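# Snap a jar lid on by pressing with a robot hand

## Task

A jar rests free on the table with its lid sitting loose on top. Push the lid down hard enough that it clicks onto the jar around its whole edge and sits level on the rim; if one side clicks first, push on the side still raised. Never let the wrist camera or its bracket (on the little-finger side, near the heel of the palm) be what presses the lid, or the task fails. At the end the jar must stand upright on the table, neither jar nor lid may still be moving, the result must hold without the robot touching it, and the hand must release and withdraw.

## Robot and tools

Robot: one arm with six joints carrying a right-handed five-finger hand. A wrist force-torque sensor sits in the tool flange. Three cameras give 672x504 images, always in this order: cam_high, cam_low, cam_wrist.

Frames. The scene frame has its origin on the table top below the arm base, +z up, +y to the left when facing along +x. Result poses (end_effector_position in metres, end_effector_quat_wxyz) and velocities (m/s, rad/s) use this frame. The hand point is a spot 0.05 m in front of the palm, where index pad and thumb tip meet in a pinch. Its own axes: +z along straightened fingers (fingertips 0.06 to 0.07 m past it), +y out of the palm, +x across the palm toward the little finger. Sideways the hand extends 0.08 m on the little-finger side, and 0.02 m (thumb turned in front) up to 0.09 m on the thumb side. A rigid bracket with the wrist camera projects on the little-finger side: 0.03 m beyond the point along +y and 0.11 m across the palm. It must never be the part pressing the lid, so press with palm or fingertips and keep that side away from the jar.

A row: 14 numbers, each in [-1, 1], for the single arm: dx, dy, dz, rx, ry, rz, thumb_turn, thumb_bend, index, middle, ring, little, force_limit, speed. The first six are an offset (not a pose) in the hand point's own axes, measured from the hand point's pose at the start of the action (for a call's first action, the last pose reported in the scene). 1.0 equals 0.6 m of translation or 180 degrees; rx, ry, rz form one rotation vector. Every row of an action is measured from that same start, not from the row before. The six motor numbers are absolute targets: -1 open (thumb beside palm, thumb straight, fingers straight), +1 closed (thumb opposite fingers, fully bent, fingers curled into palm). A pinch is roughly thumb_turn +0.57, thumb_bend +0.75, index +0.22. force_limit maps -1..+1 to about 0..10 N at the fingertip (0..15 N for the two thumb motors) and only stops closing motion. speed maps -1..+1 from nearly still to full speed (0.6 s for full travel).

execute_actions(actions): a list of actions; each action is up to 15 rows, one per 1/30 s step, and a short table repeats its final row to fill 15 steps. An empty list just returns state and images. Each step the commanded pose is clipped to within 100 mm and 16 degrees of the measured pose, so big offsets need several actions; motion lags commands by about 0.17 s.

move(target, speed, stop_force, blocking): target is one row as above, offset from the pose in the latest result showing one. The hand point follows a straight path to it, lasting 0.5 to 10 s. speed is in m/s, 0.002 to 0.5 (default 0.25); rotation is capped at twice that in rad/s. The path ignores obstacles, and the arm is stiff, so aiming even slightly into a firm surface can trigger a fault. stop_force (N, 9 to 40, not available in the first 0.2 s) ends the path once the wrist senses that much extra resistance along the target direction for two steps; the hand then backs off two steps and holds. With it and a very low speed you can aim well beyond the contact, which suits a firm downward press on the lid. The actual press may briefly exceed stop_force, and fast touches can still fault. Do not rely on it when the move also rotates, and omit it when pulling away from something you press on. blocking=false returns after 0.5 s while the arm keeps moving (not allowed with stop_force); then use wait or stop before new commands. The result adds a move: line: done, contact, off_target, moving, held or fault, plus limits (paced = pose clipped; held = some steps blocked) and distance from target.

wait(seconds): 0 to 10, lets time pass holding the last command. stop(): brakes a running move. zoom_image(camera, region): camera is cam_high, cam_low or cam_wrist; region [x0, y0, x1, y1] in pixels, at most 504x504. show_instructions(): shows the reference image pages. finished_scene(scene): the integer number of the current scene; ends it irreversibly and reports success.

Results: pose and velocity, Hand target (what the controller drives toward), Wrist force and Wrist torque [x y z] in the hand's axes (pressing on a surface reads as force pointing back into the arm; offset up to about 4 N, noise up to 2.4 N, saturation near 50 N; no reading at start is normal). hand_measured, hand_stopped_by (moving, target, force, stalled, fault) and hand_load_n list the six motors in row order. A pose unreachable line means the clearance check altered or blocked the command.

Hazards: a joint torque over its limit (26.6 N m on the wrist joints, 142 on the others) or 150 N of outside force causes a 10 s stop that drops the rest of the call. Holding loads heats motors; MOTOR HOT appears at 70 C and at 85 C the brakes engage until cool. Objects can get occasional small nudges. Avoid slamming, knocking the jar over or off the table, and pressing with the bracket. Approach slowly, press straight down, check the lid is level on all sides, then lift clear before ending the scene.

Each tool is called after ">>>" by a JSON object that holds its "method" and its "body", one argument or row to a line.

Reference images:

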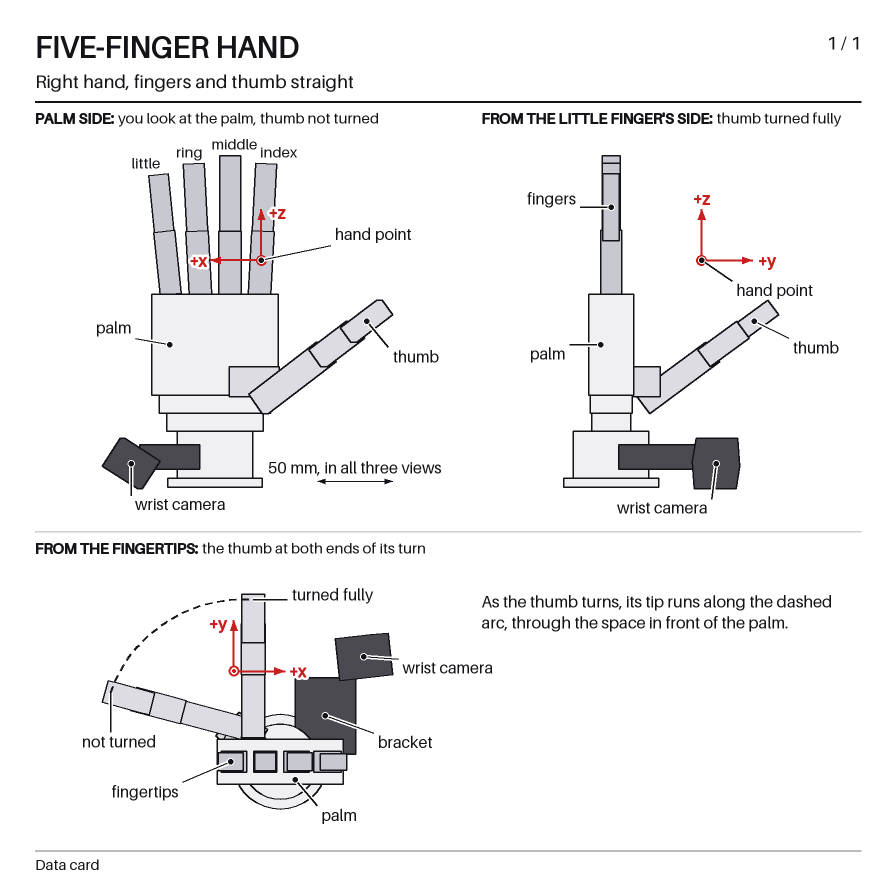

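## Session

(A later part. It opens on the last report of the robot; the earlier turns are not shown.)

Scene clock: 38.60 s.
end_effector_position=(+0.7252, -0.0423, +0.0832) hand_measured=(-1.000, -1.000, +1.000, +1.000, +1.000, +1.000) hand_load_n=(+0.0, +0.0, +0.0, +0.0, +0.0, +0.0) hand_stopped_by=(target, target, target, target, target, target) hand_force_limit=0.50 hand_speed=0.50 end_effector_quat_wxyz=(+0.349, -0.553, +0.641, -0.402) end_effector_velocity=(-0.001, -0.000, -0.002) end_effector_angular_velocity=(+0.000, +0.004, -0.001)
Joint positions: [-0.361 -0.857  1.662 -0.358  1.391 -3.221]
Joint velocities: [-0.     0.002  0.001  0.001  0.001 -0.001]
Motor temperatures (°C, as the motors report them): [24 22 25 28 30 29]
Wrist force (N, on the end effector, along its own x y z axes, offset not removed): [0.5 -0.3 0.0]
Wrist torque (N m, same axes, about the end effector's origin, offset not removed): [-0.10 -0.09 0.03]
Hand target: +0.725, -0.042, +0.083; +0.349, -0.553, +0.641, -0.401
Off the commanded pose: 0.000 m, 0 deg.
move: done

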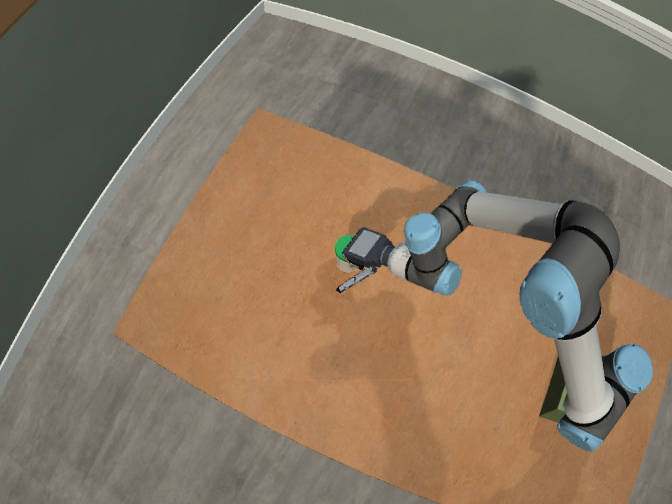

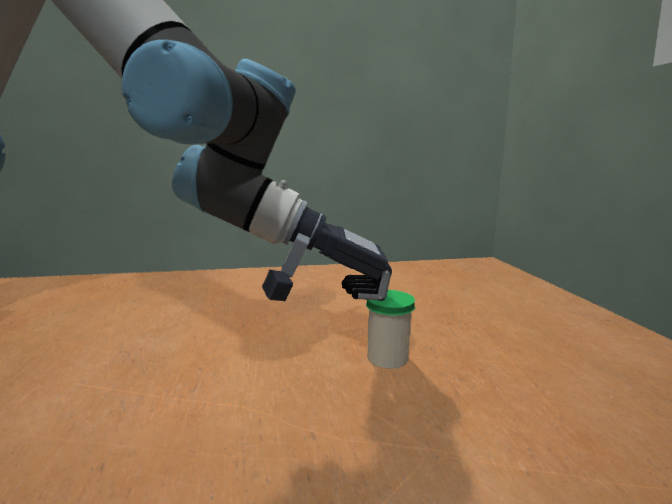

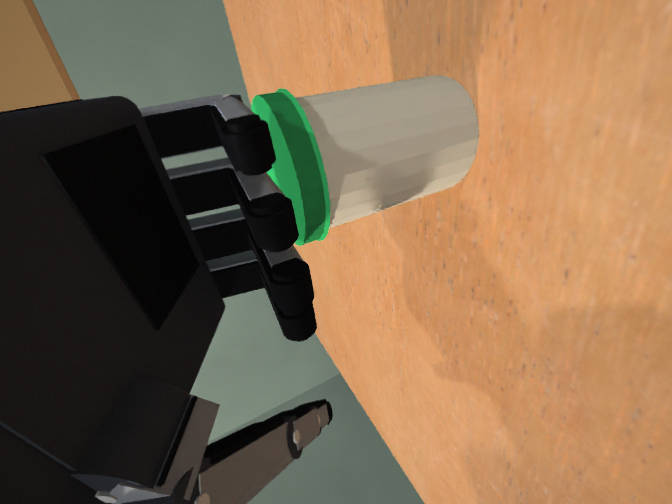

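>>> {"method": "move", "body": {
  "target": [0,0.024,0.0117,0,0,0,-1,-1,1,1,1,1,0.5,0.5],
  "speed": 0.005,
  "stop_force": 40
}}

>>> {"method": "zoom_image", "body": {
  "camera": "cam_low",
  "region": [340, 250, 440, 325]
}}

Scene clock: 42.20 s.
end_effector_position=(+0.7253, -0.0423, +0.0726) hand_measured=(-1.000, -1.000, +1.000, +1.000, +1.000, +1.000) hand_load_n=(+0.0, +0.0, -1.5, -4.0, -5.0, -1.0) hand_stopped_by=(target, target, target, target, target, target) hand_force_limit=0.50 hand_speed=0.50 end_effector_quat_wxyz=(+0.349, -0.553, +0.641, -0.402) end_effector_velocity=(-0.001, +0.000, +0.001) end_effector_angular_velocity=(+0.001, +0.002, -0.001)
Joint positions: [-0.361 -0.838  1.664 -0.379  1.391 -3.221]
Joint velocities: [-0.    -0.002  0.001  0.004  0.001  0.001]
Motor temperatures (°C, as the motors report them): [24 22 25 28 30 29]
Wrist force (N, on the end effector, along its own x y z axes, offset not removed): [0.0 -35.8 -37.2]
Wrist torque (N m, same axes, about the end effector's origin, offset not removed): [0.79 0.88 -1.03]
Hand target: +0.725, -0.042, +0.073; +0.349, -0.553, +0.641, -0.402
Off the commanded pose: 0.005 m, 0 deg.
move: contact

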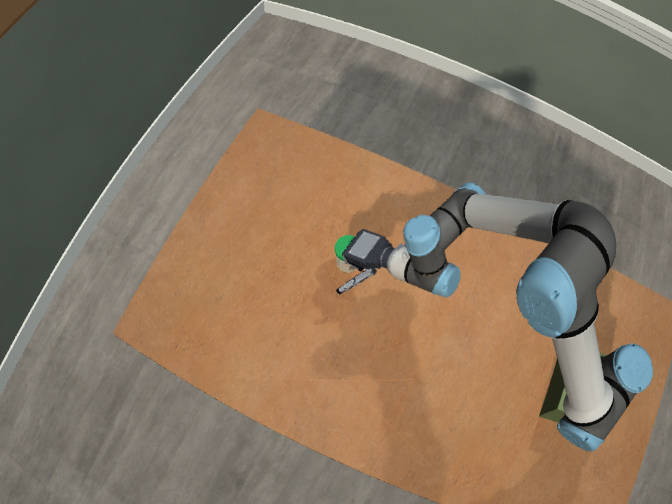

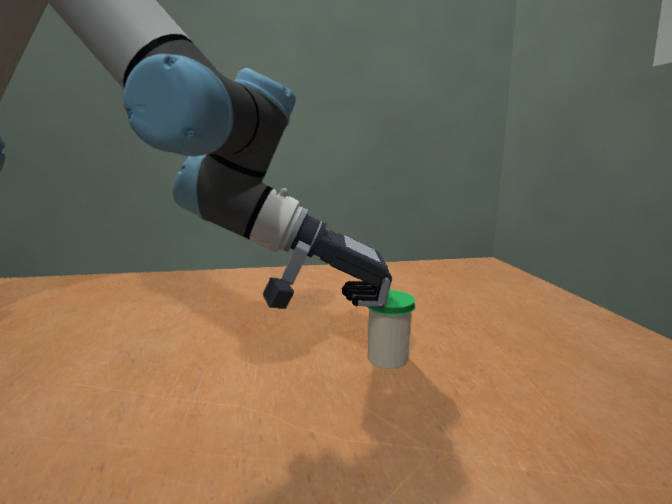

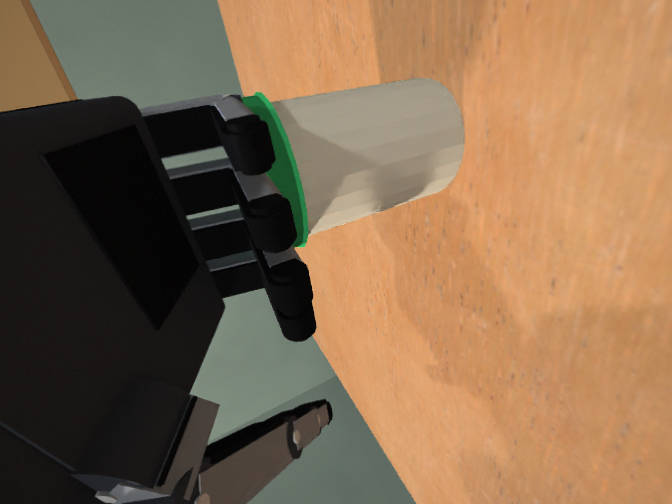

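Region (340, 250, 440, 325) of cam_low's 672x504 image, scaled by 5.040, with more detail than that image has; it fills the top 378 rows of this view, and the rest is white.

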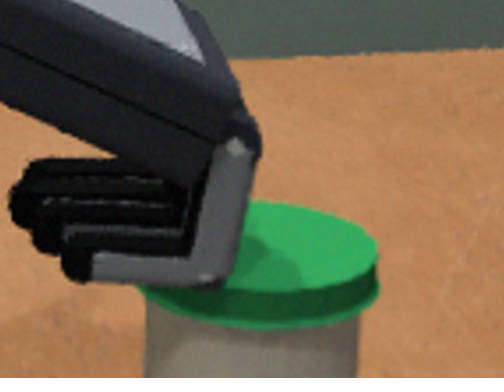

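>>> {"method": "move", "body": {
  "target": [0,0.0019,0.0,0,0,0,-1,-1,1,1,1,1,0.5,0.5],
  "speed": 0.003
}}

>>> {"method": "zoom_image", "body": {
  "camera": "cam_low",
  "region": [340, 250, 440, 325]
}}

Scene clock: 43.83 s.
end_effector_position=(+0.7250, -0.0422, +0.0719) hand_measured=(-1.000, -1.000, +1.000, +1.000, +1.000, +1.000) hand_load_n=(+0.0, +0.0, -2.0, -4.5, -5.5, -1.5) hand_stopped_by=(target, target, target, target, target, target) hand_force_limit=0.50 hand_speed=0.50 end_effector_quat_wxyz=(+0.349, -0.553, +0.641, -0.402) end_effector_velocity=(-0.000, +0.001, -0.001) end_effector_angular_velocity=(+0.000, +0.001, +0.002)
Joint positions: [-0.361 -0.838  1.665 -0.381  1.391 -3.221]
Joint velocities: [ 0.     0.001  0.001 -0.001 -0.001 -0.001]
Motor temperatures (°C, as the motors report them): [24 22 25 28 30 29]
Wrist force (N, on the end effector, along its own x y z axes, offset not removed): [0.1 -50.0 -49.6]
Wrist torque (N m, same axes, about the end effector's origin, offset not removed): [2.10 1.38 -1.55]
Hand target: +0.725, -0.042, +0.072; +0.349, -0.553, +0.641, -0.402
Off the commanded pose: 0.000 m, 0 deg.
move: done

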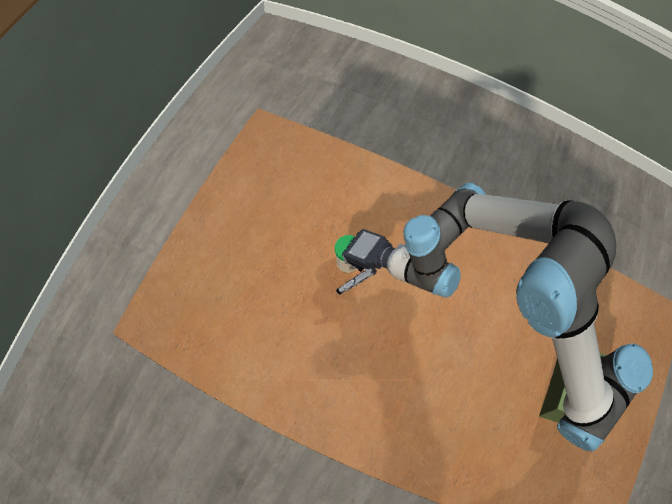

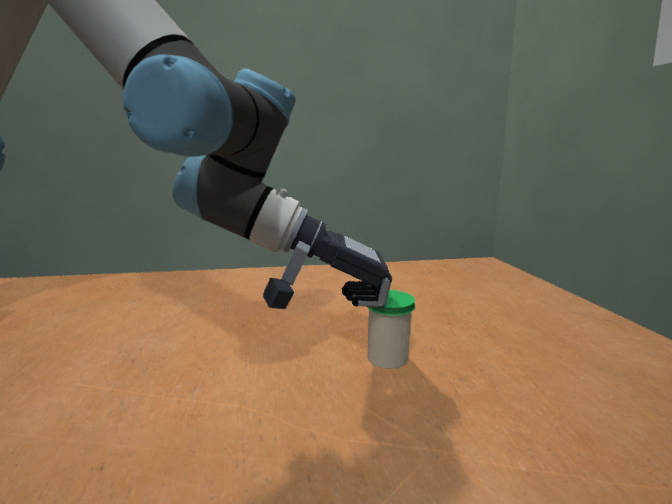

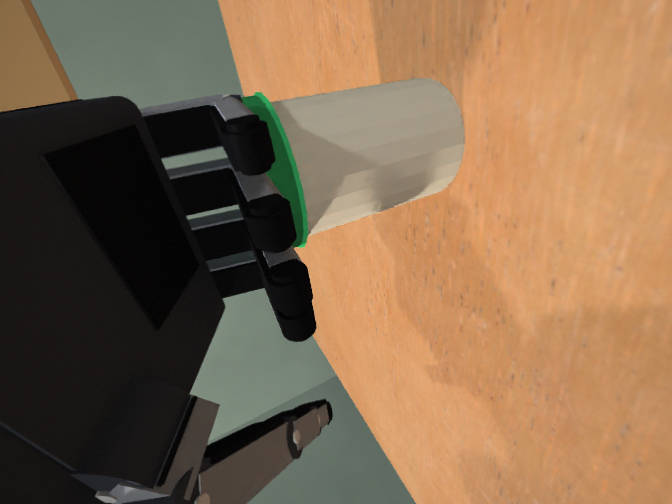

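Region (340, 250, 440, 325) of cam_low's 672x504 image, scaled by 5.040, with more detail than that image has; it fills the top 378 rows of this view, and the rest is white.

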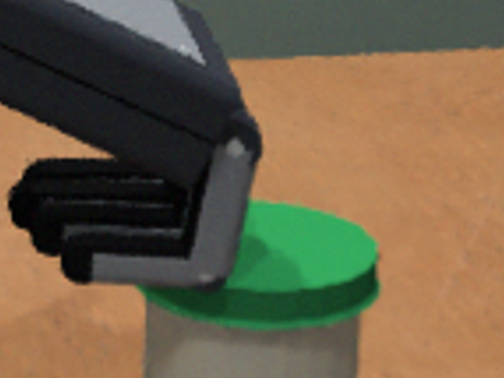

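>>> {"method": "move", "body": {
  "target": [0,-0.09,-0.1,0,0,0,-1,-1,1,1,1,1,0.5,0.5],
  "speed": 0.1
}}

>>> {"method": "zoom_image", "body": {
  "camera": "cam_low",
  "region": [345, 280, 440, 375]
}}

>>> {"method": "zoom_image", "body": {
  "camera": "cam_high",
  "region": [320, 225, 380, 285]
}}

Scene clock: 46.43 s.
end_effector_position=(+0.6949, -0.0380, +0.1463) hand_measured=(-1.000, -1.000, +1.000, +1.000, +1.000, +1.000) hand_load_n=(+0.0, +0.0, +0.0, +0.0, +0.0, +0.0) hand_stopped_by=(target, target, target, target, target, target) hand_force_limit=0.50 hand_speed=0.50 end_effector_quat_wxyz=(+0.349, -0.553, +0.641, -0.402) end_effector_velocity=(-0.001, +0.000, +0.003) end_effector_angular_velocity=(-0.000, +0.000, +0.000)
Joint positions: [-0.375 -1.016  1.74  -0.277  1.379 -3.227]
Joint velocities: [-0.    -0.006  0.002  0.005 -0.    -0.001]
Motor temperatures (°C, as the motors report them): [24 22 25 28 30 29]
Wrist force (N, on the end effector, along its own x y z axes, offset not removed): [-0.3 0.7 -0.5]
Wrist torque (N m, same axes, about the end effector's origin, offset not removed): [0.15 0.03 -0.02]
Hand target: +0.695, -0.038, +0.147; +0.349, -0.553, +0.641, -0.402
Off the commanded pose: 0.000 m, 0 deg.
move: done

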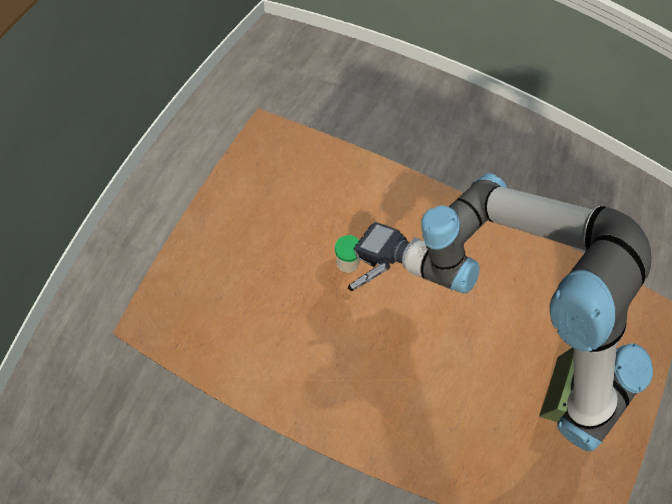

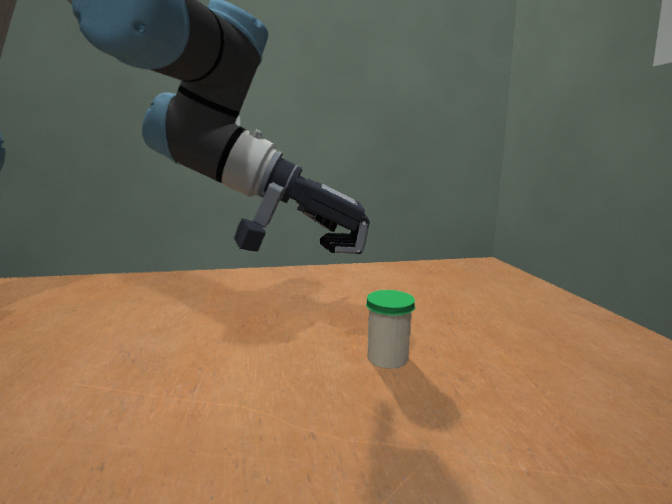

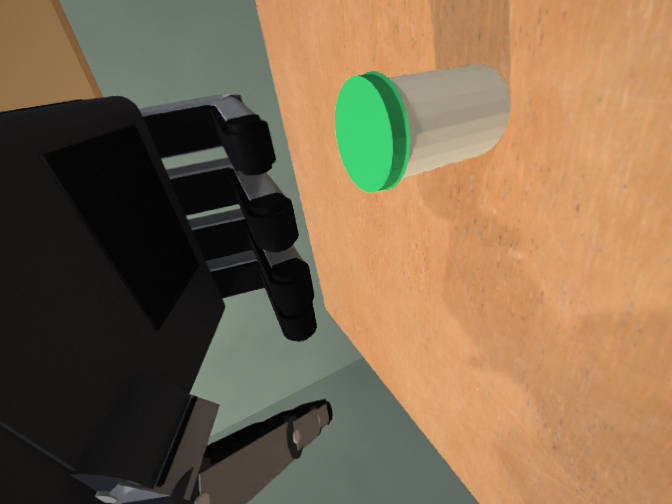

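Region (345, 280, 440, 375) of cam_low's 672x504 image, scaled by 5.305, with more detail than that image has.

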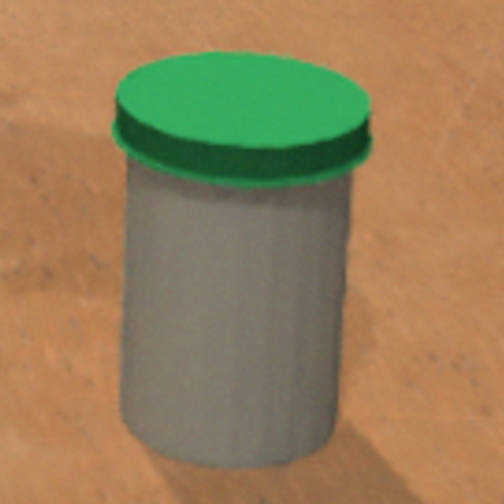

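Region (320, 225, 380, 285) of cam_high's 672x504 image, scaled by 8.400, with more detail than that image has.

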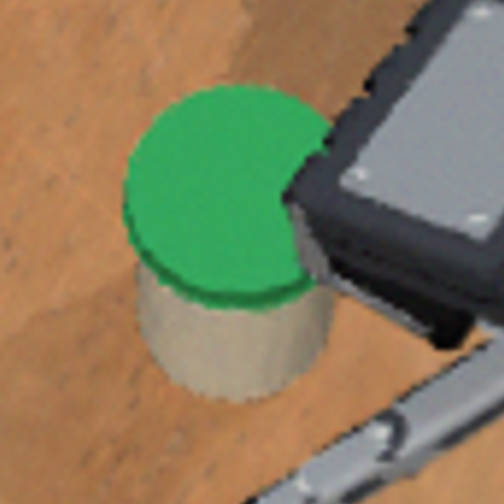

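>>> {"method": "finished_scene", "body": {
  "scene": 1
}}

The scene is finished: the task was done.


## Next scene

The same job, from a new start.

>>> {"method": "execute_actions", "body": {
  "actions": []
}}

Scene clock: 0.00 s.
end_effector_position=(+0.3915, -0.2307, +0.1610) hand_measured=(-1.000, -1.000, -1.000, -1.000, -1.000, -1.000) hand_load_n=(+0.0, +0.0, +0.0, +0.0, +0.0, +0.0) hand_stopped_by=(target, target, target, target, target, target) hand_force_limit=0.00 hand_speed=-0.80 end_effector_quat_wxyz=(+0.447, -0.349, +0.758, +0.322) end_effector_velocity=(+0.000, +0.000, +0.000) end_effector_angular_velocity=(+0.001, +0.001, +0.000)
Joint positions: [-1.237 -0.402  1.393  1.57   0.788 -4.096]
Joint velocities: [ 0.001  0.    -0.    -0.    -0.     0.001]
Motor temperatures (°C, as the motors report them): [24 22 25 28 30 29]
Wrist force (N, on the end effector, along its own x y z axes, offset not removed): no reading
Wrist torque (N m, same axes, about the end effector's origin, offset not removed): no reading
Hand target: +0.391, -0.231, +0.161; +0.447, -0.349, +0.758, +0.322

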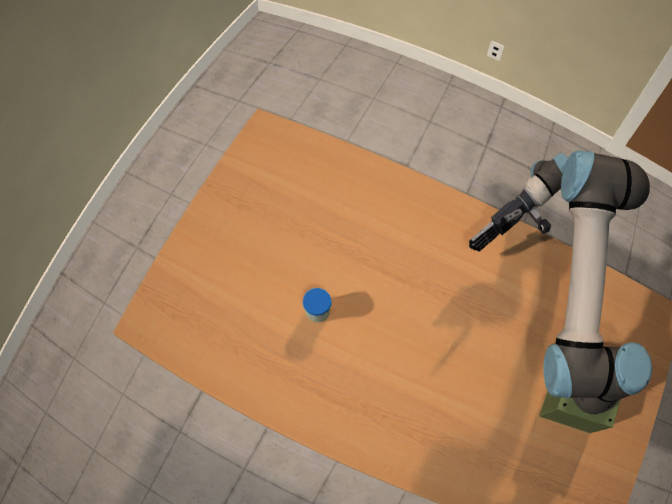

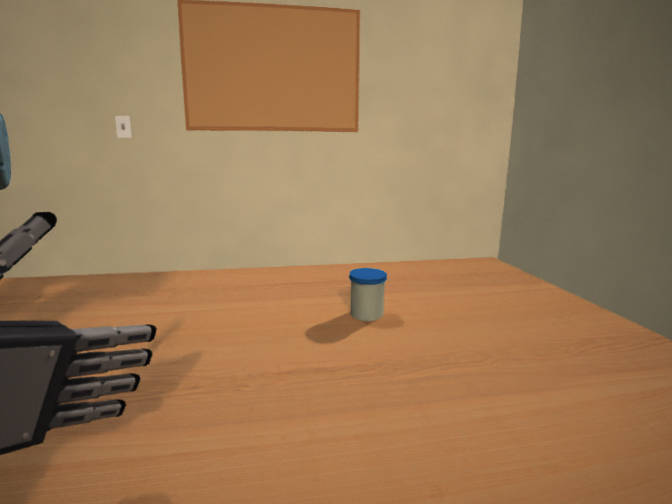

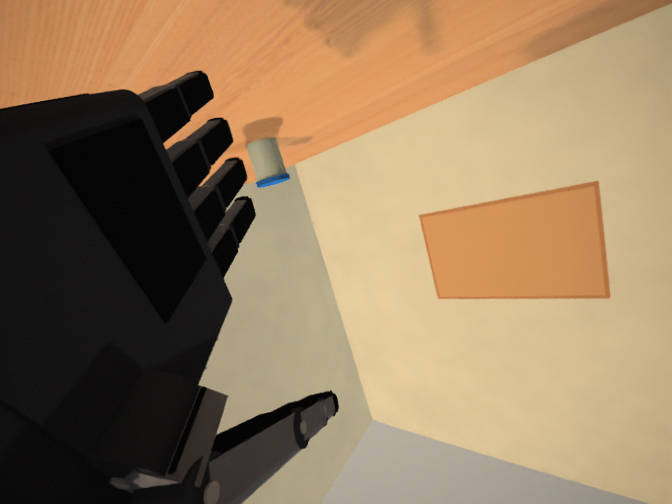

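>>> {"method": "zoom_image", "body": {
  "camera": "cam_low",
  "region": [330, 255, 405, 330]
}}

>>> {"method": "move", "body": {
  "target": [-0.2807,-0.2208,0.7618,0.2821,0.2357,-0.3499,-1,-1,1,1,1,1,0.5,0.5],
  "speed": 0.35
}}

>>> {"method": "zoom_image", "body": {
  "camera": "cam_low",
  "region": [300, 200, 430, 330]
}}

Region (330, 255, 405, 330) of cam_low's 672x504 image, scaled by 6.720, with more detail than that image has.

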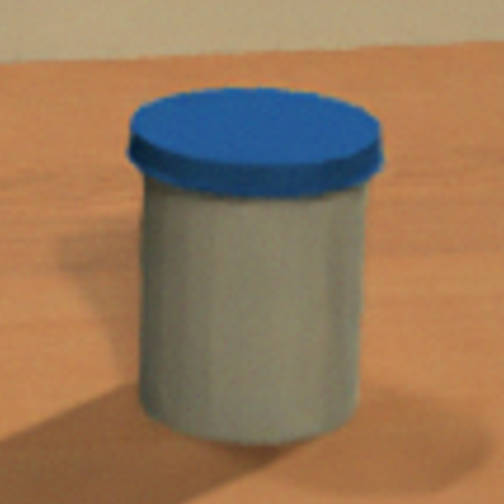

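Scene clock: 9.67 s.
end_effector_position=(+0.7673, +0.1026, +0.1108) hand_measured=(-1.000, -1.000, +1.000, +1.000, +1.000, +1.000) hand_load_n=(+0.0, +0.0, +0.0, +0.0, +0.0, +0.0) hand_stopped_by=(target, target, target, target, target, target) hand_force_limit=0.50 hand_speed=0.50 end_effector_quat_wxyz=(+0.359, -0.546, +0.634, -0.413) end_effector_velocity=(+0.002, +0.001, -0.000) end_effector_angular_velocity=(-0.006, -0.003, -0.003)
Joint positions: [-0.076 -0.822  1.515 -0.289  1.651 -3.101]
Joint velocities: [ 0.005  0.005 -0.008 -0.001  0.01  -0.002]
Motor temperatures (°C, as the motors report them): [24 22 25 28 30 29]
Wrist force (N, on the end effector, along its own x y z axes, offset not removed): [0.5 -0.3 -0.2]
Wrist torque (N m, same axes, about the end effector's origin, offset not removed): [-0.04 -0.05 -0.07]
Hand target: +0.768, +0.103, +0.111; +0.358, -0.546, +0.634, -0.414
Off the commanded pose: 0.001 m, 0 deg.
move: done

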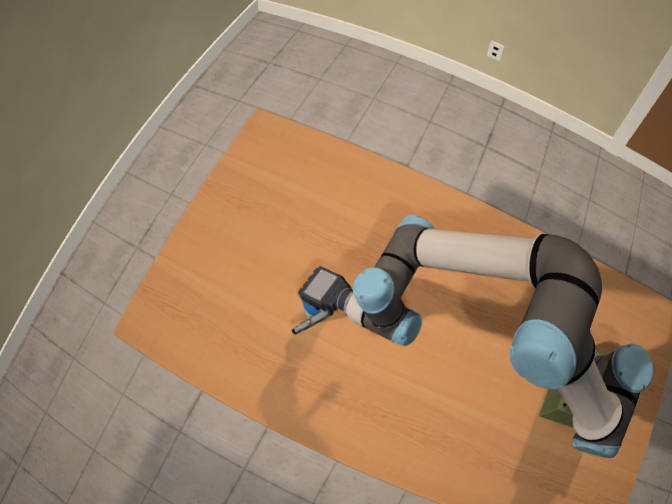

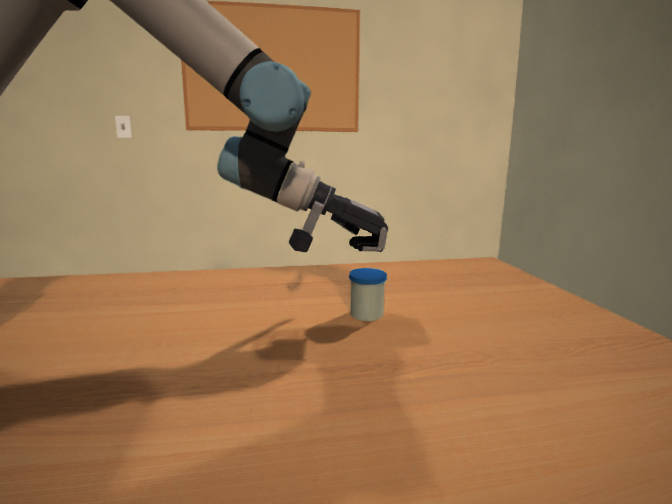

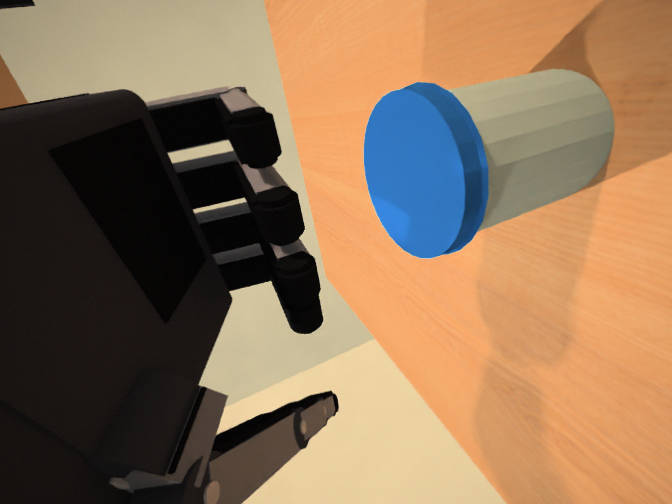

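Region (300, 200, 430, 330) of cam_low's 672x504 image, scaled by 3.877, with more detail than that image has.

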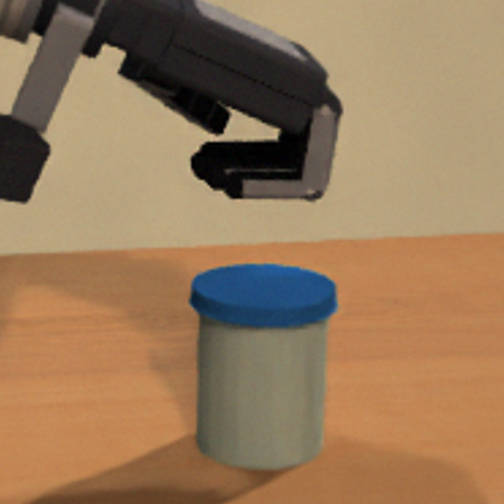

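>>> {"method": "move", "body": {
  "target": [0,0.0609,0.0271,0,0,0,-1,-1,1,1,1,1,0.5,0.5],
  "speed": 0.08,
  "stop_force": 10
}}

>>> {"method": "zoom_image", "body": {
  "camera": "cam_low",
  "region": [330, 240, 405, 300]
}}

Scene clock: 11.97 s.
end_effector_position=(+0.7674, +0.1026, +0.0711) hand_measured=(-1.000, -1.000, +1.000, +1.000, +1.000, +1.000) hand_load_n=(+0.0, +0.0, +0.0, +0.0, +0.0, +0.0) hand_stopped_by=(target, target, target, target, target, target) hand_force_limit=0.50 hand_speed=0.50 end_effector_quat_wxyz=(+0.359, -0.546, +0.634, -0.413) end_effector_velocity=(+0.000, +0.000, -0.003) end_effector_angular_velocity=(+0.001, -0.000, +0.001)
Joint positions: [-0.076 -0.759  1.523 -0.36   1.651 -3.101]
Joint velocities: [-0.001  0.005 -0.    -0.005 -0.002  0.   ]
Motor temperatures (°C, as the motors report them): [24 22 25 28 30 29]
Wrist force (N, on the end effector, along its own x y z axes, offset not removed): [1.2 -0.6 -0.2]
Wrist torque (N m, same axes, about the end effector's origin, offset not removed): [-0.10 -0.21 -0.05]
Hand target: +0.768, +0.103, +0.071; +0.359, -0.546, +0.634, -0.413
Off the commanded pose: 0.000 m, 0 deg.
move: done

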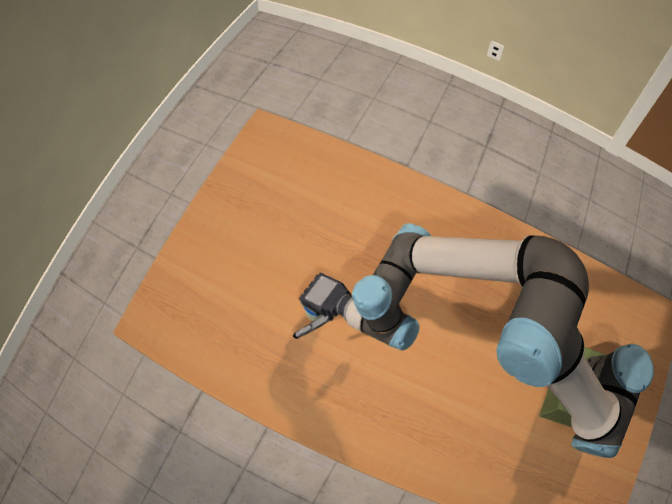

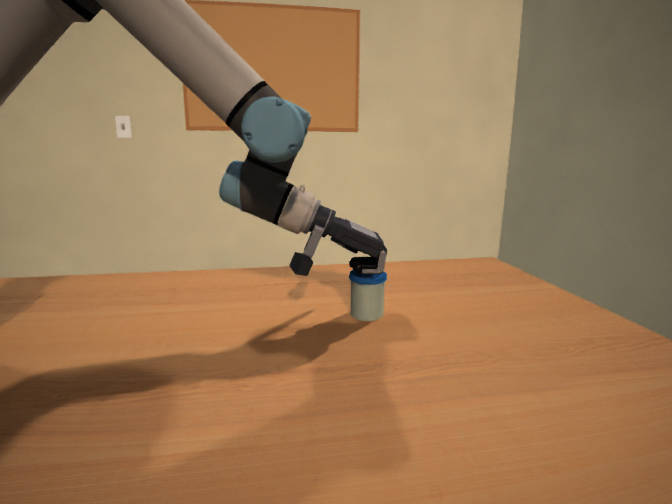

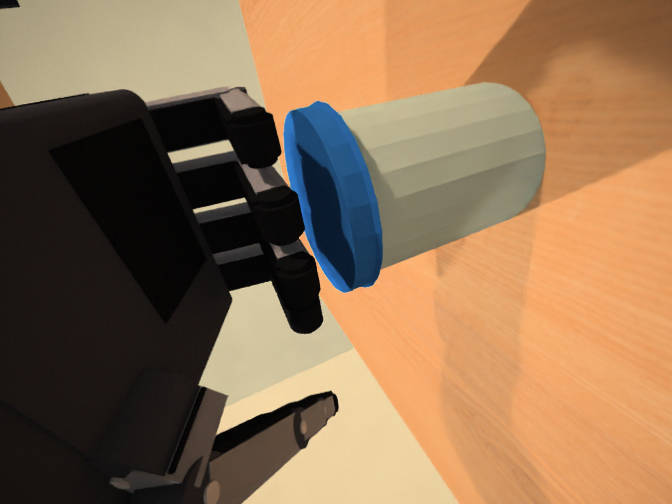

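Region (330, 240, 405, 300) of cam_low's 672x504 image, scaled by 6.720, with more detail than that image has; it fills the top 403 rows of this view, and the rest is white.

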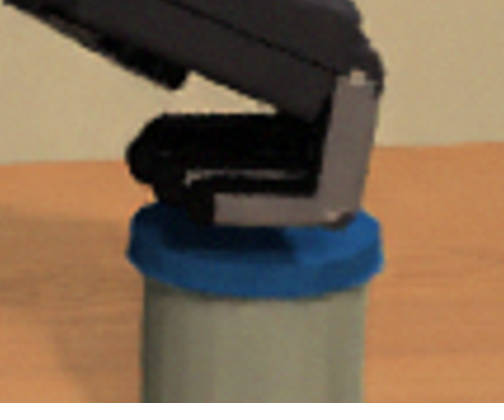

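>>> {"method": "move", "body": {
  "target": [0,0.0305,0.0136,0,0,0,-1,-1,1,1,1,1,0.5,0.5],
  "speed": 0.007,
  "stop_force": 40
}}

>>> {"method": "zoom_image", "body": {
  "camera": "cam_low",
  "region": [330, 240, 405, 300]
}}

Scene clock: 15.50 s.
end_effector_position=(+0.7675, +0.1027, +0.0561) hand_measured=(-1.000, -1.000, +1.000, +1.000, +1.000, +1.000) hand_load_n=(+0.0, +0.0, -5.5, -5.5, -6.0, -2.5) hand_stopped_by=(target, target, target, target, target, target) hand_force_limit=0.50 hand_speed=0.50 end_effector_quat_wxyz=(+0.359, -0.546, +0.634, -0.413) end_effector_velocity=(-0.001, -0.000, +0.001) end_effector_angular_velocity=(-0.000, +0.003, -0.001)
Joint positions: [-0.076 -0.734  1.523 -0.385  1.651 -3.101]
Joint velocities: [ 0.    -0.003  0.     0.005  0.002  0.   ]
Motor temperatures (°C, as the motors report them): [24 22 25 28 30 29]
Wrist force (N, on the end effector, along its own x y z axes, offset not removed): [4.2 -42.5 -36.4]
Wrist torque (N m, same axes, about the end effector's origin, offset not removed): [0.18 0.68 -0.97]
Hand target: +0.768, +0.103, +0.056; +0.359, -0.546, +0.634, -0.413
Off the commanded pose: 0.005 m, 0 deg.
move: contact

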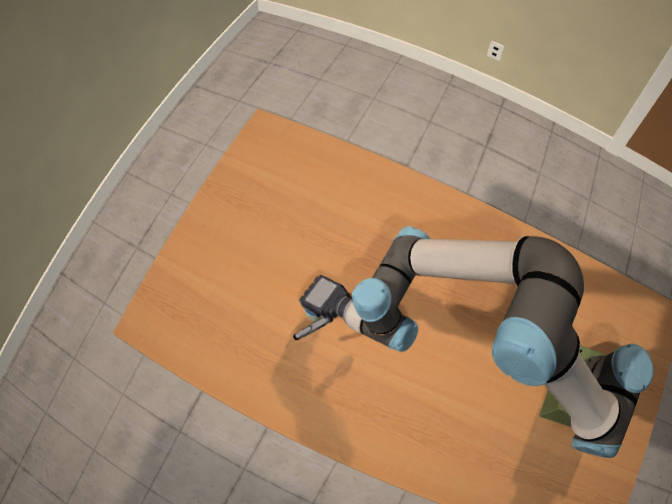

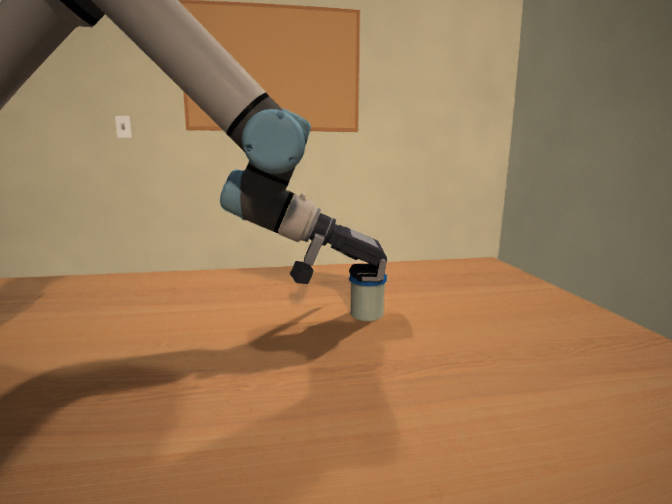

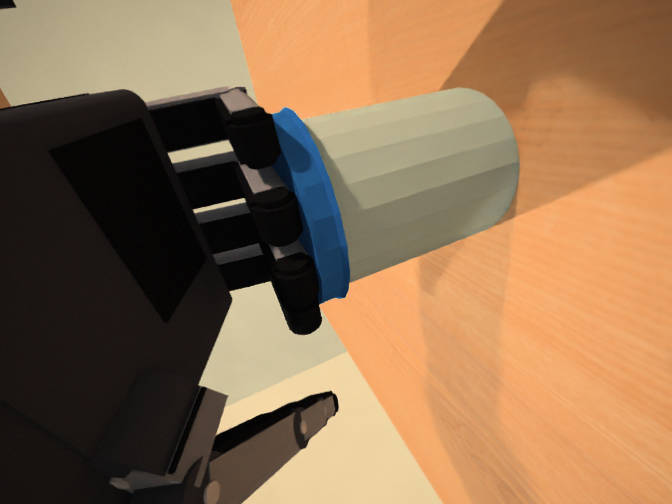

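Region (330, 240, 405, 300) of cam_low's 672x504 image, scaled by 6.720, with more detail than that image has; it fills the top 403 rows of this view, and the rest is white.

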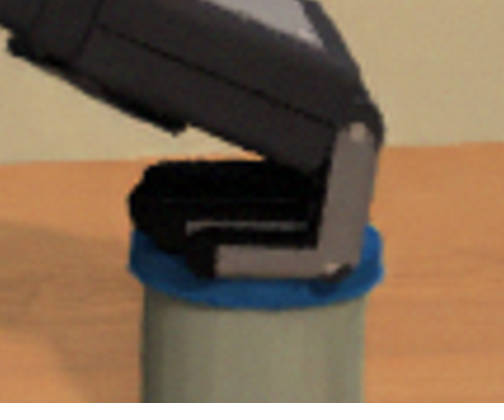

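>>> {"method": "move", "body": {
  "target": [0,-0.09,-0.09,0,0,0,-1,-1,1,1,1,1,0.5,0.5],
  "speed": 0.12
}}

>>> {"method": "zoom_image", "body": {
  "camera": "cam_low",
  "region": [330, 255, 405, 330]
}}

Scene clock: 17.50 s.
end_effector_position=(+0.7402, +0.1065, +0.1270) hand_measured=(-1.000, -1.000, +1.000, +1.000, +1.000, +1.000) hand_load_n=(+0.0, +0.0, +0.0, +0.0, +0.0, +0.0) hand_stopped_by=(target, target, target, target, target, target) hand_force_limit=0.50 hand_speed=0.50 end_effector_quat_wxyz=(+0.359, -0.546, +0.634, -0.413) end_effector_velocity=(-0.001, -0.001, +0.002) end_effector_angular_velocity=(-0.002, +0.000, -0.001)
Joint positions: [-0.072 -0.895  1.602 -0.303  1.655 -3.099]
Joint velocities: [-0.002 -0.005  0.002  0.003  0.001 -0.002]
Motor temperatures (°C, as the motors report them): [24 22 25 28 30 29]
Wrist force (N, on the end effector, along its own x y z axes, offset not removed): [1.0 0.3 0.3]
Wrist torque (N m, same axes, about the end effector's origin, offset not removed): [0.00 -0.20 0.00]
Hand target: +0.740, +0.106, +0.127; +0.359, -0.546, +0.634, -0.413
Off the commanded pose: 0.000 m, 0 deg.
move: done

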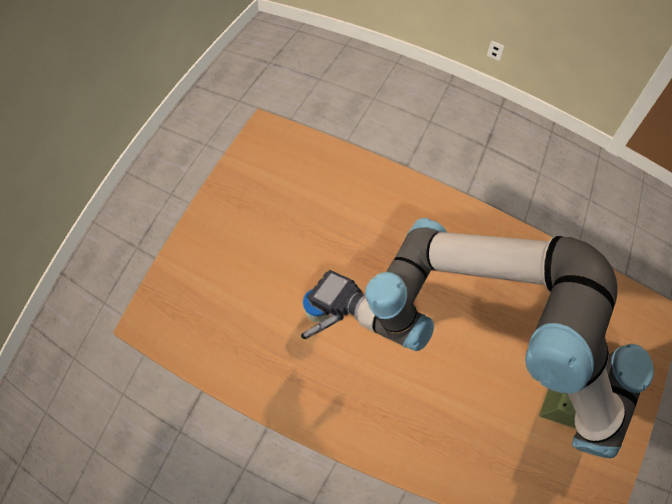

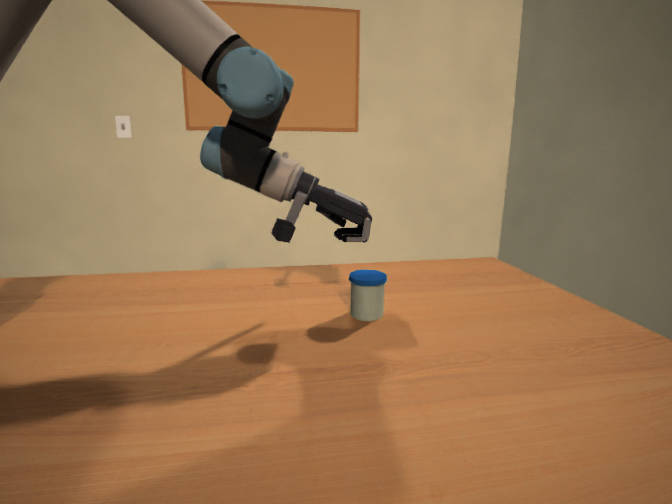

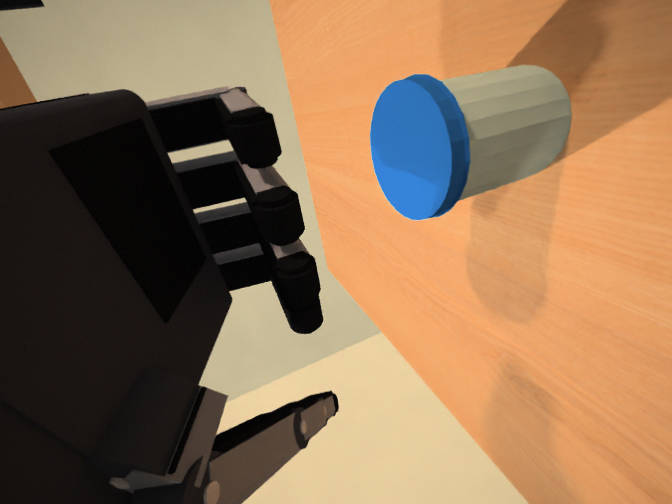

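Region (330, 255, 405, 330) of cam_low's 672x504 image, scaled by 6.720, with more detail than that image has.

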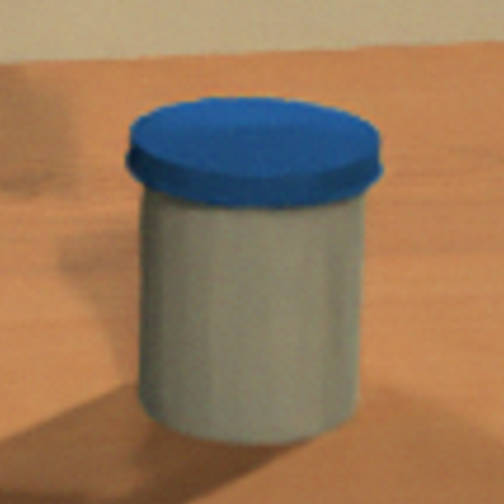

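>>> {"method": "finished_scene", "body": {
  "scene": 2
}}

The scene is finished: the task was done.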